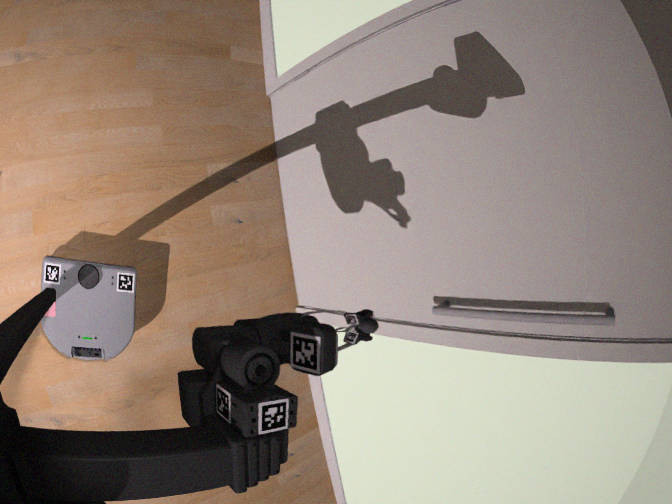

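Call:
execute_actions(
  actions=[
    {"r2":{"base":{"rotate_rad":0.3},"joints":{"gripper_m":0.1,"wrist_yaw_rad":0}},"r1":{"base":{"rotate_rad":0.5},"joints":{"lift_m":0.27}}},
  ],
  cameras=[],
)

Call:
execute_actions(
  actions=[
    {"r2":{"base":{"translate_m":0.87}},"r1":{"base":{"translate_m":0.08}}},
  ],
  cameras=[],
)

Call:
execute_actions(
  actions=[
    {"r2":{"base":{"rotate_rad":-1.23}},"r1":{"joints":{"arm_m":0.51},"contact_limits":{"arm_m":62}}},
  ],
  cameras=["r2_nav_camera","r1_nav_camera","r2_wrist_camera"],
)

Scene clock: 115.80 s.
r1.base_odometry: x=+0.039 y=-1.900 heading=+0.849 (m, m, rad; r1's odometry frame)
r1.turned_by_wheels: +0.500 (rad since the last result)
r1.turned_by_imu: +0.493 (rad since the last result)
r1.base_tilt: forward=-2.5 right=+1.1 (deg)
r1.lidar_m: 0.39 2.23 2.75 2.67 2.69 2.82 1.50 0.42 0.27 0.25 0.25 0.31
r1.head_depth_mm: - - - 310 390 542 886 / - - - 308 387 536 868 / - - - 305 383 528 852 / - - - 307 380 521 830 / - - - 305 376 516 788 / - - - 304 374 510 801 / - - - 301 370 503 786
r1.base_status: done
r1.joint_positions: lift_m=+0.271 arm_m=-0.002 wrist_yaw_rad=+2.853 wrist_pitch_rad=-0.423 wrist_roll_rad=-0.007 gripper_m=+0.000 head_pan_rad=-1.493 head_tilt_rad=-0.889
r1.joint_status: all done
r1.motor_effort: left_wheel=-2(8) right_wheel=+2(6) lift_m=+23(59) arm_m=-1(2) wrist_yaw_rad=-1(1) wrist_pitch_rad=+8(9) wrist_roll_rad=-1(1) gripper_m=-2(2) head_pan_rad=-5(6) head_tilt_rad=-5(6) (%)
r1.hand_pose: x=+0.0424 y=+0.0717 z=+0.2821 quat_wxyz=(+0.247, +0.703, +0.049, +0.665) (m; r1's base frame)
r1.wrist_depth_mm: - - - - - - - / - - - - - - - / - - - 980 947 890 880 / 785 - 739 717 712 686 680 / 607 - 593 609 569 556 553 / 502 480 513 - 480 467 457 / 443 - - 413 409 401 399
r2.base_odometry: x=-0.717 y=+3.808 heading=-2.784 (m, m, rad; r2's odometry frame)
r2.turned_by_wheels: +0.300 (rad since the last result)
r2.turned_by_imu: +0.296 (rad since the last result)
r2.base_tilt: forward=+1.6 right=+1.2 (deg)
r2.lidar_m: 2.55 2.66 1.07 0.75 0.95 2.29 2.20 1.28 0.94 0.90 0.94 1.28
r2.head_depth_mm: 726 824 946 1152 1409 1355 - / 735 841 983 1143 1419 1360 - / 739 846 989 1180 1385 - - / 749 860 1002 1175 1455 1306 1131 / 757 866 1018 1224 1467 1307 1138 / 764 879 1031 1240 1471 1311 1139 / 773 889 1047 1261 1484 1300 1135
r2.base_status: done
r2.joint_positions: lift_m=+0.800 arm_m=+0.000 wrist_yaw_rad=+0.002 wrist_pitch_rad=-0.017 wrist_roll_rad=-0.011 gripper_m=+0.100 head_pan_rad=-1.493 head_tilt_rad=-0.791
r2.joint_status: all done
r2.motor_effort: left_wheel=-4(9) right_wheel=+1(5) lift_m=+32(33) arm_m=-2(1) wrist_yaw_rad=-3(3) wrist_pitch_rad=+9(9) wrist_roll_rad=+0(0) gripper_m=+0(97) head_pan_rad=-3(3) head_tilt_rad=-5(3) (%)
r2.hand_pose: x=-0.0208 y=-0.4010 z=+0.9099 quat_wxyz=(+0.711, +0.007, -0.703, -0.005) (m; r2's base frame)
r2.wrist_depth_mm: 631 615 609 601 581 566 548 / 650 655 634 623 610 590 582 / 695 681 660 645 623 600 593 / 724 706 691 682 648 641 620 / 771 744 718 681 674 661 648 / 796 752 744 742 712 684 683 / 827 803 785 773 741 734 730
pictures: none
No camera images: the call's "cameras" was empty. Leave "cameras" out to get every camera's image.

Scene clock: 125.93 s.
r1.base_odometry: x=+0.092 y=-1.840 heading=+0.849 (m, m, rad; r1's odometry frame)
r1.turned_by_wheels: +0.000 (rad since the last result)
r1.turned_by_imu: +0.001 (rad since the last result)
r1.base_tilt: forward=-2.6 right=+1.0 (deg)
r1.lidar_m: 0.39 2.14 2.65 2.68 2.70 2.90 1.39 0.40 0.26 0.24 0.24 0.29
r1.head_depth_mm: - - - 302 368 510 836 / - - - 299 364 504 816 / - - - 297 361 498 800 / - - - 299 358 493 779 / - - - 297 354 487 742 / - - - 296 351 480 757 / - - - 293 349 475 742
r1.base_status: done
r1.joint_positions: lift_m=+0.271 arm_m=-0.002 wrist_yaw_rad=+2.853 wrist_pitch_rad=-0.423 wrist_roll_rad=-0.007 gripper_m=+0.000 head_pan_rad=-1.493 head_tilt_rad=-0.889
r1.joint_status: not commanded
r1.motor_effort: left_wheel=-3(7) right_wheel=+2(7) lift_m=+23(23) arm_m=-1(1) wrist_yaw_rad=-1(1) wrist_pitch_rad=+8(8) wrist_roll_rad=-1(0) gripper_m=-1(2) head_pan_rad=-4(5) head_tilt_rad=-5(4) (%)
r1.hand_pose: x=+0.0424 y=+0.0717 z=+0.2821 quat_wxyz=(+0.246, +0.703, +0.049, +0.665) (m; r1's base frame)
r1.wrist_depth_mm: - - - - - - - / - - - - - - - / - - - 980 932 878 871 / 775 - 737 731 709 681 669 / 610 - 584 590 569 553 550 / 501 480 507 - 476 463 462 / 444 - - 409 408 403 393
r2.base_odometry: x=-1.532 y=+3.503 heading=-2.784 (m, m, rad; r2's odometry frame)
r2.turned_by_wheels: +0.000 (rad since the last result)
r2.turned_by_imu: -0.001 (rad since the last result)
r2.base_tilt: forward=+1.5 right=+1.3 (deg)
r2.lidar_m: 1.69 1.76 2.41 4.93 1.04 1.04 3.07 1.28 0.94 0.90 0.94 1.28
r2.head_depth_mm: 719 827 966 1155 1417 1356 - / 736 839 962 1142 1423 1355 - / 741 849 989 1188 1392 - - / 751 858 1004 1187 1459 1302 1127 / 759 870 1022 1230 1466 1306 1140 / 765 881 1030 1248 1471 1315 1132 / 772 889 1050 1277 1490 1316 1136
r2.base_status: done
r2.joint_positions: lift_m=+0.800 arm_m=+0.000 wrist_yaw_rad=+0.002 wrist_pitch_rad=-0.017 wrist_roll_rad=-0.011 gripper_m=+0.100 head_pan_rad=-1.493 head_tilt_rad=-0.791
r2.joint_status: not commanded
r2.motor_effort: left_wheel=-4(5) right_wheel=+1(4) lift_m=+33(32) arm_m=-2(2) wrist_yaw_rad=-3(2) wrist_pitch_rad=+9(9) wrist_roll_rad=+0(0) gripper_m=+0(0) head_pan_rad=-2(3) head_tilt_rad=-5(5) (%)
r2.hand_pose: x=-0.0208 y=-0.4010 z=+0.9099 quat_wxyz=(+0.711, +0.007, -0.703, -0.005) (m; r2's base frame)
r2.wrist_depth_mm: 649 640 614 602 591 569 555 / 666 650 640 618 611 597 595 / 689 675 669 642 633 623 598 / 737 719 702 667 636 655 631 / 769 746 712 708 682 681 654 / 801 790 749 732 721 709 677 / 822 798 800 770 763 737 707
pictures: none
No camera images: the call's "cameras" was empty. Leave "cameras" out to get every camera's image.

Scene clock: 130.87 s.
r1.base_odometry: x=+0.092 y=-1.840 heading=+0.849 (m, m, rad; r1's odometry frame)
r1.turned_by_wheels: +0.000 (rad since the last result)
r1.turned_by_imu: -0.009 (rad since the last result)
r1.base_tilt: forward=-2.6 right=+1.0 (deg)
r1.lidar_m: 0.39 2.14 2.64 2.68 2.71 2.92 1.53 0.68 0.66 0.67 2.15 0.29
r1.head_depth_mm: 560 623 704 808 952 1150 1158 / 594 664 758 878 1052 1257 1155 / 630 713 821 963 1208 1286 1153 / 675 768 893 1077 1394 1296 1142 / 729 842 1025 1268 1445 1283 1136 / 3838 2509 2145 1746 1490 1281 1133 / 3765 2675 2117 1736 1466 1265 1103
r1.base_status: not commanded
r1.joint_positions: lift_m=+0.270 arm_m=+0.508 wrist_yaw_rad=+2.952 wrist_pitch_rad=-0.422 wrist_roll_rad=-0.006 gripper_m=+0.000 head_pan_rad=-1.494 head_tilt_rad=-0.890
r1.joint_status: all done
r1.on_its_own: wrist_yaw_rad is held at +2.950, not at its first target +2.853, by its stall guard, which is not easing now; arm_m is at rest, and its effort (+31) is outside its rest range (-14 to +14)
r1.motor_effort: left_wheel=-1(19) right_wheel=-7(18) lift_m=+31(32) arm_m=+31(42) wrist_yaw_rad=-3(78) wrist_pitch_rad=+8(8) wrist_roll_rad=-1(1) gripper_m=-2(1) head_pan_rad=-4(5) head_tilt_rad=-4(5) (%)
r1.contact_limits: arm_m 62 (drawing in: default 28, maximum 46; extending or still: default 38, maximum 62)
r1.hand_pose: x=+0.0208 y=-0.4328 z=+0.2821 quat_wxyz=(+0.213, +0.700, +0.083, +0.677) (m; r1's base frame)
r1.wrist_depth_mm: - - - - - 355 358 / - - - - - 372 398 / - - - 957 881 401 454 / 789 776 - 723 683 450 516 / 605 599 - - 552 493 545 / 504 500 490 - 470 462 458 / 431 426 420 412 403 400 398
r2.base_odometry: x=-1.532 y=+3.503 heading=+2.269 (m, m, rad; r2's odometry frame)
r2.turned_by_wheels: -1.230 (rad since the last result)
r2.turned_by_imu: -1.219 (rad since the last result)
r2.base_tilt: forward=+1.5 right=+1.2 (deg)
r2.lidar_m: 0.91 1.10 1.69 1.70 2.07 4.04 1.13 1.04 3.07 0.87 0.82 0.85
r2.head_depth_mm: 2569 2870 2363 1853 1524 1353 - / 2638 2974 2406 1949 1543 1357 - / 797 915 1096 1365 1579 - - / 764 869 1023 1196 1471 1305 1130 / 728 827 955 1125 1376 1310 1129 / 694 780 894 1047 1262 1301 1137 / 661 743 847 979 1160 1303 1127
r2.base_status: done
r2.joint_positions: lift_m=+0.800 arm_m=+0.000 wrist_yaw_rad=+0.002 wrist_pitch_rad=-0.017 wrist_roll_rad=-0.011 gripper_m=+0.100 head_pan_rad=-1.493 head_tilt_rad=-0.791
r2.joint_status: not commanded
r2.motor_effort: left_wheel=+4(11) right_wheel=-3(6) lift_m=+32(32) arm_m=-2(2) wrist_yaw_rad=-2(3) wrist_pitch_rad=+9(9) wrist_roll_rad=+1(0) gripper_m=+0(1) head_pan_rad=-3(3) head_tilt_rad=-4(4) (%)
r2.hand_pose: x=-0.0209 y=-0.4010 z=+0.9099 quat_wxyz=(+0.711, +0.007, -0.703, -0.006) (m; r2's base frame)
r2.wrist_depth_mm: 457 509 573 639 - - - / 473 524 602 654 - - - / 490 544 605 685 - - - / 505 555 632 721 - - - / 528 580 686 765 - - - / 533 597 707 814 - - - / 551 649 714 855 - - -
pictures: r1_nav_camera (sideways: a quarter turn counterclockwise sets it upright), r2_nav_camera (sideways: a quarter turn counterclockwise sets it upright), r2_wrist_camera
camera_calibration (this result's frames):
r1_nav_camera: T_world_to_cam=[[0.0722805, -0.744195, 0.66404, -0.820952], [-0.994965, -0.100146, -0.00393294, 0.0583477], [0.0694279, -0.660412, -0.747687, 0.928447], [0, 0, 0, 1]] pos_world=[0.0529326, 0.00805345, 1.23956]
r2_nav_camera: T_world_to_cam=[[0.0802101, -0.714532, 0.69499, -0.867295], [-0.991048, -0.131818, -0.021146, 0.0829371], [0.106722, -0.687072, -0.718708, 0.883866], [0, 0, 0, 1]] pos_world=[0.0574327, -0.00149658, 1.23976]
r2_wrist_camera: T_world_to_cam=[[-0.998351, -0.0487554, 0.0303025, -0.0661161], [-0.0406214, 0.227029, -0.97304, 1.0049], [0.0405614, -0.972667, -0.228635, -0.0163276], [0, 0, 0, 1]] pos_world=[-0.0245244, -0.247246, 0.976076]
Images, in order (width x height): r1_nav_camera 672x504, r2_nav_camera 672x504, r2_wrist_camera 644x364.

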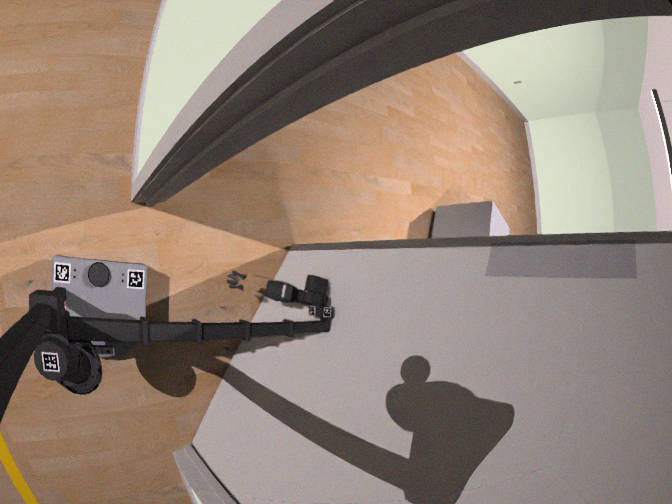

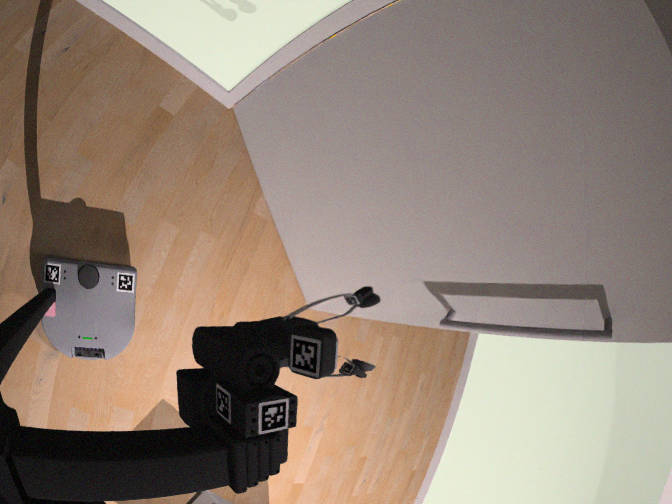

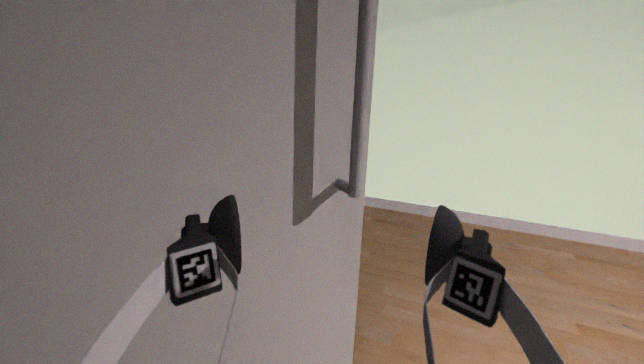

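Call:
execute_actions(
  actions=[
    {"r2":{"base":{"rotate_rad":-1.8}},"r1":{"joints":{"arm_m":0.51},"contact_limits":{"arm_m":62}}},
  ],
  cameras=[],
)

Call:
execute_actions(
  actions=[
    {"r2":{"base":{"translate_m":0.1}},"r1":{"joints":{"arm_m":0.51},"contact_limits":{"arm_m":62}}},
  ],
  cameras=[],
)

Call:
execute_actions(
  actions=[
    {"r2":{"base":{"rotate_rad":1.8}},"r1":{"joints":{"arm_m":0.51},"contact_limits":{"arm_m":62}}},
  ],
  cameras=[],
)

Call:
execute_actions(
  actions=[
    {"r2":{"joints":{"arm_m":0.46},"contact_limits":{"arm_m":22}},"r1":{"joints":{"arm_m":0.51},"contact_limits":{"arm_m":62}}},
  ],
  cameras=["r2_wrist_camera"],
)

Scene clock: 144.83 s.
r1.base_odometry: x=+0.092 y=-1.840 heading=+0.849 (m, m, rad; r1's odometry frame)
r1.turned_by_wheels: +0.000 (rad since the last result)
r1.turned_by_imu: +0.000 (rad since the last result)
r1.base_tilt: forward=-2.6 right=+1.0 (deg)
r1.lidar_m: 0.39 2.13 2.64 2.68 2.70 2.92 1.52 0.68 0.66 0.67 2.14 0.29
r1.head_depth_mm: 560 624 704 805 951 1152 1164 / 594 664 758 879 1055 1257 1162 / 631 714 827 967 1214 1292 1151 / 673 768 895 1077 1409 1296 1143 / 729 845 1027 1266 1447 1284 1135 / 3832 2529 2123 1756 1473 1284 1130 / 3782 2681 2135 1727 1468 1268 1108
r1.base_status: not commanded
r1.joint_positions: lift_m=+0.270 arm_m=+0.508 wrist_yaw_rad=+2.952 wrist_pitch_rad=-0.422 wrist_roll_rad=-0.006 gripper_m=+0.000 head_pan_rad=-1.494 head_tilt_rad=-0.890
r1.joint_status: all done
r1.on_its_own: wrist_yaw_rad is held at +2.950, not at its first target +2.853, by its stall guard, which is not easing now; arm_m is at rest, and its effort (+31) is outside its rest range (-14 to +14)
r1.motor_effort: left_wheel=-1(1) right_wheel=-7(7) lift_m=+31(31) arm_m=+31(29) wrist_yaw_rad=-2(3) wrist_pitch_rad=+8(8) wrist_roll_rad=-1(1) gripper_m=+0(2) head_pan_rad=-4(5) head_tilt_rad=-5(4) (%)
r1.contact_limits: arm_m 62 (drawing in: default 28, maximum 46; extending or still: default 38, maximum 62)
r1.hand_pose: x=+0.0208 y=-0.4328 z=+0.2821 quat_wxyz=(+0.213, +0.700, +0.083, +0.677) (m; r1's base frame)
r1.wrist_depth_mm: - - - - - 356 357 / - - - - - 374 402 / - - - 989 895 397 457 / 780 771 - 727 684 453 519 / 613 611 - - 548 495 537 / 513 495 494 - 477 466 461 / 431 426 416 411 408 401 399
r2.base_odometry: x=-1.532 y=+3.503 heading=+0.469 (m, m, rad; r2's odometry frame)
r2.turned_by_wheels: -1.800 (rad since the last result)
r2.turned_by_imu: -1.783 (rad since the last result)
r2.base_tilt: forward=+1.5 right=+1.2 (deg)
r2.lidar_m: 0.96 0.83 0.83 0.90 0.98 1.47 1.69 1.83 2.77 4.93 1.04 3.12
r2.head_depth_mm: - 3359 2386 1850 1533 1359 - / - 3335 2343 1935 1527 1351 - / - 3354 2424 1866 1626 - - / - 3334 2410 1928 1533 1309 1128 / - 3346 2441 1875 1548 1313 1126 / - 3401 2434 1502 1546 1311 1135 / - 3427 1491 1305 1481 1308 1131
r2.base_status: done
r2.joint_positions: lift_m=+0.800 arm_m=+0.000 wrist_yaw_rad=+0.002 wrist_pitch_rad=-0.017 wrist_roll_rad=-0.011 gripper_m=+0.100 head_pan_rad=-1.493 head_tilt_rad=-0.791
r2.joint_status: not commanded
r2.motor_effort: left_wheel=+4(10) right_wheel=-4(7) lift_m=+32(32) arm_m=-2(2) wrist_yaw_rad=-2(2) wrist_pitch_rad=+8(9) wrist_roll_rad=+0(0) gripper_m=+1(0) head_pan_rad=-3(3) head_tilt_rad=-6(4) (%)
r2.hand_pose: x=-0.0209 y=-0.4010 z=+0.9099 quat_wxyz=(+0.711, +0.007, -0.703, -0.006) (m; r2's base frame)
r2.wrist_depth_mm: - - - - - - - / - - - - - - - / - - - - - - - / - - - - - - - / - - - - - - - / 804 841 - - - - - / 784 956 - - - - -
pictures: none
No camera images: the call's "cameras" was empty. Leave "cameras" out to get every camera's image.

Scene clock: 147.50 s.
r1.base_odometry: x=+0.092 y=-1.840 heading=+0.849 (m, m, rad; r1's odometry frame)
r1.turned_by_wheels: +0.000 (rad since the last result)
r1.turned_by_imu: +0.000 (rad since the last result)
r1.base_tilt: forward=-2.5 right=+1.0 (deg)
r1.lidar_m: 0.39 2.14 2.64 2.68 2.69 2.92 1.52 0.68 0.65 0.68 2.15 0.29
r1.head_depth_mm: 559 620 700 806 948 1151 1162 / 593 664 759 882 1052 1261 1152 / 629 713 821 971 1212 1297 1152 / 674 770 896 1078 1401 1292 1141 / 728 842 1027 1261 1451 1284 1136 / 3815 2522 2123 1741 1476 1273 1132 / 3764 2715 2109 1718 1461 1276 1104
r1.base_status: not commanded
r1.joint_positions: lift_m=+0.270 arm_m=+0.508 wrist_yaw_rad=+2.952 wrist_pitch_rad=-0.422 wrist_roll_rad=-0.006 gripper_m=+0.000 head_pan_rad=-1.494 head_tilt_rad=-0.890
r1.joint_status: all done
r1.on_its_own: wrist_yaw_rad is held at +2.950, not at its first target +2.853, by its stall guard, which is not easing now; arm_m is at rest, and its effort (+30) is outside its rest range (-14 to +14)
r1.motor_effort: left_wheel=-1(1) right_wheel=-7(7) lift_m=+31(31) arm_m=+30(30) wrist_yaw_rad=-3(3) wrist_pitch_rad=+8(8) wrist_roll_rad=-1(1) gripper_m=-2(2) head_pan_rad=-4(4) head_tilt_rad=-3(3) (%)
r1.contact_limits: arm_m 62 (drawing in: default 28, maximum 46; extending or still: default 38, maximum 62)
r1.hand_pose: x=+0.0208 y=-0.4328 z=+0.2821 quat_wxyz=(+0.213, +0.700, +0.083, +0.677) (m; r1's base frame)
r1.wrist_depth_mm: - - - - - 357 354 / - - - - - 376 398 / - - - 973 878 403 459 / 782 759 - 728 670 447 518 / 623 602 - - 550 493 537 / 504 502 492 - 478 467 465 / 433 424 421 411 410 403 397
r2.base_odometry: x=-1.443 y=+3.548 heading=+0.469 (m, m, rad; r2's odometry frame)
r2.turned_by_wheels: +0.000 (rad since the last result)
r2.turned_by_imu: +0.000 (rad since the last result)
r2.base_tilt: forward=+1.6 right=+1.3 (deg)
r2.lidar_m: 0.87 0.76 0.76 0.88 0.97 1.45 1.79 1.94 2.93 4.95 0.98 3.02
r2.head_depth_mm: - 3321 2383 1859 1534 1348 - / - 3304 2396 1928 1539 1363 - / - 3381 2420 1890 1623 - - / - 3360 2442 1910 1549 1303 1130 / - 3411 2428 1716 1544 1304 1129 / - 3430 2445 1366 1499 1306 1133 / - 3410 1499 1241 1468 1309 1136
r2.base_status: done
r2.joint_positions: lift_m=+0.800 arm_m=+0.000 wrist_yaw_rad=+0.002 wrist_pitch_rad=-0.017 wrist_roll_rad=-0.011 gripper_m=+0.100 head_pan_rad=-1.493 head_tilt_rad=-0.791
r2.joint_status: not commanded
r2.motor_effort: left_wheel=+4(11) right_wheel=-4(4) lift_m=+32(32) arm_m=-2(2) wrist_yaw_rad=-2(2) wrist_pitch_rad=+9(9) wrist_roll_rad=+0(0) gripper_m=+0(1) head_pan_rad=-3(2) head_tilt_rad=-4(4) (%)
r2.hand_pose: x=-0.0209 y=-0.4010 z=+0.9099 quat_wxyz=(+0.711, +0.007, -0.703, -0.006) (m; r2's base frame)
r2.wrist_depth_mm: - - - - - - - / - - - - - - - / - - - - - - - / - - - - - - - / - - - - - - - / 884 852 - - - - - / - 878 - - - - -
pictures: none
No camera images: the call's "cameras" was empty. Leave "cameras" out to get every camera's image.

Scene clock: 151.40 s.
r1.base_odometry: x=+0.092 y=-1.840 heading=+0.849 (m, m, rad; r1's odometry frame)
r1.turned_by_wheels: +0.000 (rad since the last result)
r1.turned_by_imu: +0.000 (rad since the last result)
r1.base_tilt: forward=-2.6 right=+1.0 (deg)
r1.lidar_m: 0.39 2.14 2.64 2.68 2.70 2.91 1.52 0.68 0.66 0.67 2.14 0.29
r1.head_depth_mm: 559 622 702 808 949 1155 1164 / 593 665 759 881 1055 1256 1157 / 632 712 822 968 1215 1294 1148 / 671 769 894 1076 1398 1288 1142 / 728 842 1024 1266 1453 1290 1137 / 3853 2526 2121 1740 1478 1277 1129 / 3807 2715 2108 1731 1462 1266 1111
r1.base_status: not commanded
r1.joint_positions: lift_m=+0.270 arm_m=+0.508 wrist_yaw_rad=+2.952 wrist_pitch_rad=-0.422 wrist_roll_rad=-0.006 gripper_m=+0.000 head_pan_rad=-1.494 head_tilt_rad=-0.890
r1.joint_status: all done
r1.on_its_own: wrist_yaw_rad is held at +2.950, not at its first target +2.853, by its stall guard, which is not easing now; arm_m is at rest, and its effort (+30) is outside its rest range (-14 to +14)
r1.motor_effort: left_wheel=-1(1) right_wheel=-7(7) lift_m=+31(31) arm_m=+30(30) wrist_yaw_rad=-3(3) wrist_pitch_rad=+8(8) wrist_roll_rad=-1(0) gripper_m=-2(2) head_pan_rad=-4(5) head_tilt_rad=-4(5) (%)
r1.contact_limits: arm_m 62 (drawing in: default 28, maximum 46; extending or still: default 38, maximum 62)
r1.hand_pose: x=+0.0208 y=-0.4328 z=+0.2821 quat_wxyz=(+0.213, +0.700, +0.083, +0.677) (m; r1's base frame)
r1.wrist_depth_mm: - - - - - 359 358 / - - - - - 376 401 / - - - 993 902 406 456 / 795 771 - 718 682 452 518 / 618 603 - - 547 505 552 / 511 496 501 - 475 468 459 / 433 428 419 409 410 403 400
r2.base_odometry: x=-1.443 y=+3.548 heading=+2.269 (m, m, rad; r2's odometry frame)
r2.turned_by_wheels: +1.800 (rad since the last result)
r2.turned_by_imu: +1.782 (rad since the last result)
r2.base_tilt: forward=+1.6 right=+1.2 (deg)
r2.lidar_m: 0.89 1.09 1.79 1.80 2.20 4.29 1.03 0.98 2.98 0.80 0.76 0.78
r2.head_depth_mm: 2496 2806 2386 1886 1528 1349 - / 2580 2878 2408 1899 1529 1361 - / 705 829 1009 1282 1566 - - / 697 796 929 1089 1393 1296 1128 / 662 751 870 1030 1261 1307 1133 / 631 711 815 959 1146 1303 1131 / 603 677 771 894 1063 1257 1127
r2.base_status: done
r2.joint_positions: lift_m=+0.800 arm_m=+0.000 wrist_yaw_rad=+0.002 wrist_pitch_rad=-0.017 wrist_roll_rad=-0.011 gripper_m=+0.100 head_pan_rad=-1.493 head_tilt_rad=-0.791
r2.joint_status: not commanded
r2.motor_effort: left_wheel=-3(10) right_wheel=+1(5) lift_m=+33(33) arm_m=-2(2) wrist_yaw_rad=-1(2) wrist_pitch_rad=+9(9) wrist_roll_rad=+0(1) gripper_m=+0(2) head_pan_rad=-3(3) head_tilt_rad=-4(4) (%)
r2.hand_pose: x=-0.0209 y=-0.4010 z=+0.9099 quat_wxyz=(+0.711, +0.007, -0.703, -0.006) (m; r2's base frame)
r2.wrist_depth_mm: 406 459 506 561 - - - / 419 468 514 584 - - - / 441 487 545 622 - - - / 449 500 561 632 - - - / 465 520 610 683 - - - / 480 525 630 730 - - - / 497 563 641 767 - - -
pictures: none
No camera images: the call's "cameras" was empty. Leave "cameras" out to get every camera's image.

Scene clock: 156.33 s.
r1.base_odometry: x=+0.092 y=-1.840 heading=+0.850 (m, m, rad; r1's odometry frame)
r1.turned_by_wheels: +0.000 (rad since the last result)
r1.turned_by_imu: +0.001 (rad since the last result)
r1.base_tilt: forward=-2.6 right=+0.9 (deg)
r1.lidar_m: 0.39 2.14 2.64 2.68 2.70 2.91 1.51 0.68 0.65 0.67 2.14 0.29
r1.head_depth_mm: 560 622 703 807 951 1149 1166 / 592 666 760 875 1054 1265 1157 / 628 710 819 961 1211 1302 1158 / 674 768 894 1074 1393 1296 1146 / 726 845 1024 1267 1438 1285 1136 / 3866 2544 2137 1743 1475 1280 1129 / 3782 2728 2100 1733 1467 1270 1105
r1.base_status: not commanded
r1.joint_positions: lift_m=+0.270 arm_m=+0.507 wrist_yaw_rad=+2.952 wrist_pitch_rad=-0.422 wrist_roll_rad=-0.006 gripper_m=+0.000 head_pan_rad=-1.494 head_tilt_rad=-0.890
r1.joint_status: all done
r1.on_its_own: wrist_yaw_rad is held at +2.950, not at its first target +2.853, by its stall guard, which is not easing now; arm_m is at rest, and its effort (+40) is outside its rest range (-14 to +14)
r1.motor_effort: left_wheel=-1(1) right_wheel=-11(13) lift_m=+31(31) arm_m=+40(41) wrist_yaw_rad=-3(3) wrist_pitch_rad=+8(8) wrist_roll_rad=+0(1) gripper_m=-1(1) head_pan_rad=-5(4) head_tilt_rad=-5(4) (%)
r1.contact_limits: arm_m 62 (drawing in: default 28, maximum 46; extending or still: default 38, maximum 62)
r1.hand_pose: x=+0.0209 y=-0.4321 z=+0.2821 quat_wxyz=(+0.213, +0.700, +0.083, +0.677) (m; r1's base frame)
r1.wrist_depth_mm: - - - - - 356 352 / - - - - - 373 402 / - - - 980 892 400 457 / 770 764 - 726 679 447 518 / 614 599 - - 557 490 536 / 508 493 492 - 467 467 463 / 428 426 418 412 407 400 404
r2.base_odometry: x=-1.443 y=+3.548 heading=+2.269 (m, m, rad; r2's odometry frame)
r2.turned_by_wheels: +0.000 (rad since the last result)
r2.turned_by_imu: -0.016 (rad since the last result)
r2.base_tilt: forward=+1.6 right=+1.2 (deg)
r2.lidar_m: 0.90 1.08 1.79 1.80 2.18 4.16 1.04 0.98 2.98 0.80 0.76 0.78
r2.head_depth_mm: 2501 2759 2483 - - 1284 1123 / 2591 2880 - 1869 1535 1292 1122 / 719 843 1053 1705 1492 1303 1128 / 707 809 942 1123 1401 1301 1127 / 673 762 877 1039 1274 1301 1127 / 637 718 824 960 1156 1302 1141 / 606 684 775 901 1061 1245 1131
r2.base_status: not commanded
r2.joint_positions: lift_m=+0.800 arm_m=+0.459 wrist_yaw_rad=+0.032 wrist_pitch_rad=-0.024 wrist_roll_rad=-0.011 gripper_m=+0.100 head_pan_rad=-1.493 head_tilt_rad=-0.791
r2.joint_status: all done
r2.on_its_own: wrist_yaw_rad is at rest, and its effort (-37) is outside its rest range (-12 to +12)
r2.motor_effort: left_wheel=-1(7) right_wheel=+1(7) lift_m=+32(33) arm_m=+11(14) wrist_yaw_rad=-37(38) wrist_pitch_rad=+12(12) wrist_roll_rad=+0(0) gripper_m=-8(8) head_pan_rad=-3(2) head_tilt_rad=-4(4) (%)
r2.contact_limits: arm_m 22 (drawing in: default 18, maximum 30; extending or still: default 25, maximum 41)
r2.hand_pose: x=-0.0133 y=-0.8591 z=+0.9082 quat_wxyz=(+0.711, +0.020, -0.702, +0.003) (m; r2's base frame)
r2.wrist_depth_mm: 133 144 160 112 - - - / 137 149 167 117 - - - / 141 154 173 122 - - - / 146 159 179 128 - - - / 151 163 192 134 - - - / 157 165 199 141 - - - / 160 182 206 148 - - -
pictures: r2_wrist_camera
camera_calibration (this result's frames):
r2_wrist_camera: T_world_to_cam=[[-0.996439, -0.0788026, 0.0299779, -0.106262], [-0.047592, 0.232214, -0.9715, 1.11054], [0.0695954, -0.969467, -0.235137, -0.45359], [0, 0, 0, 1]] pos_world=[-0.021463, -0.705998, 0.975423]
Images, in order (width x height): r2_wrist_camera 644x364.

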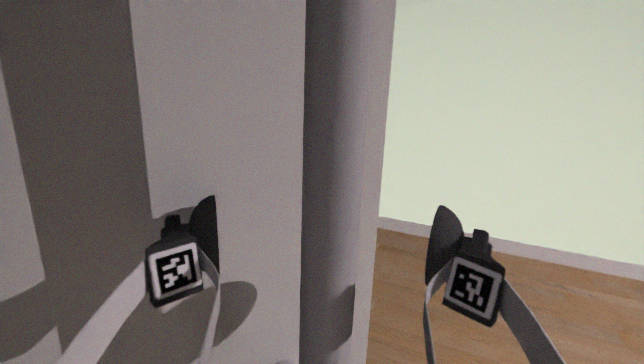

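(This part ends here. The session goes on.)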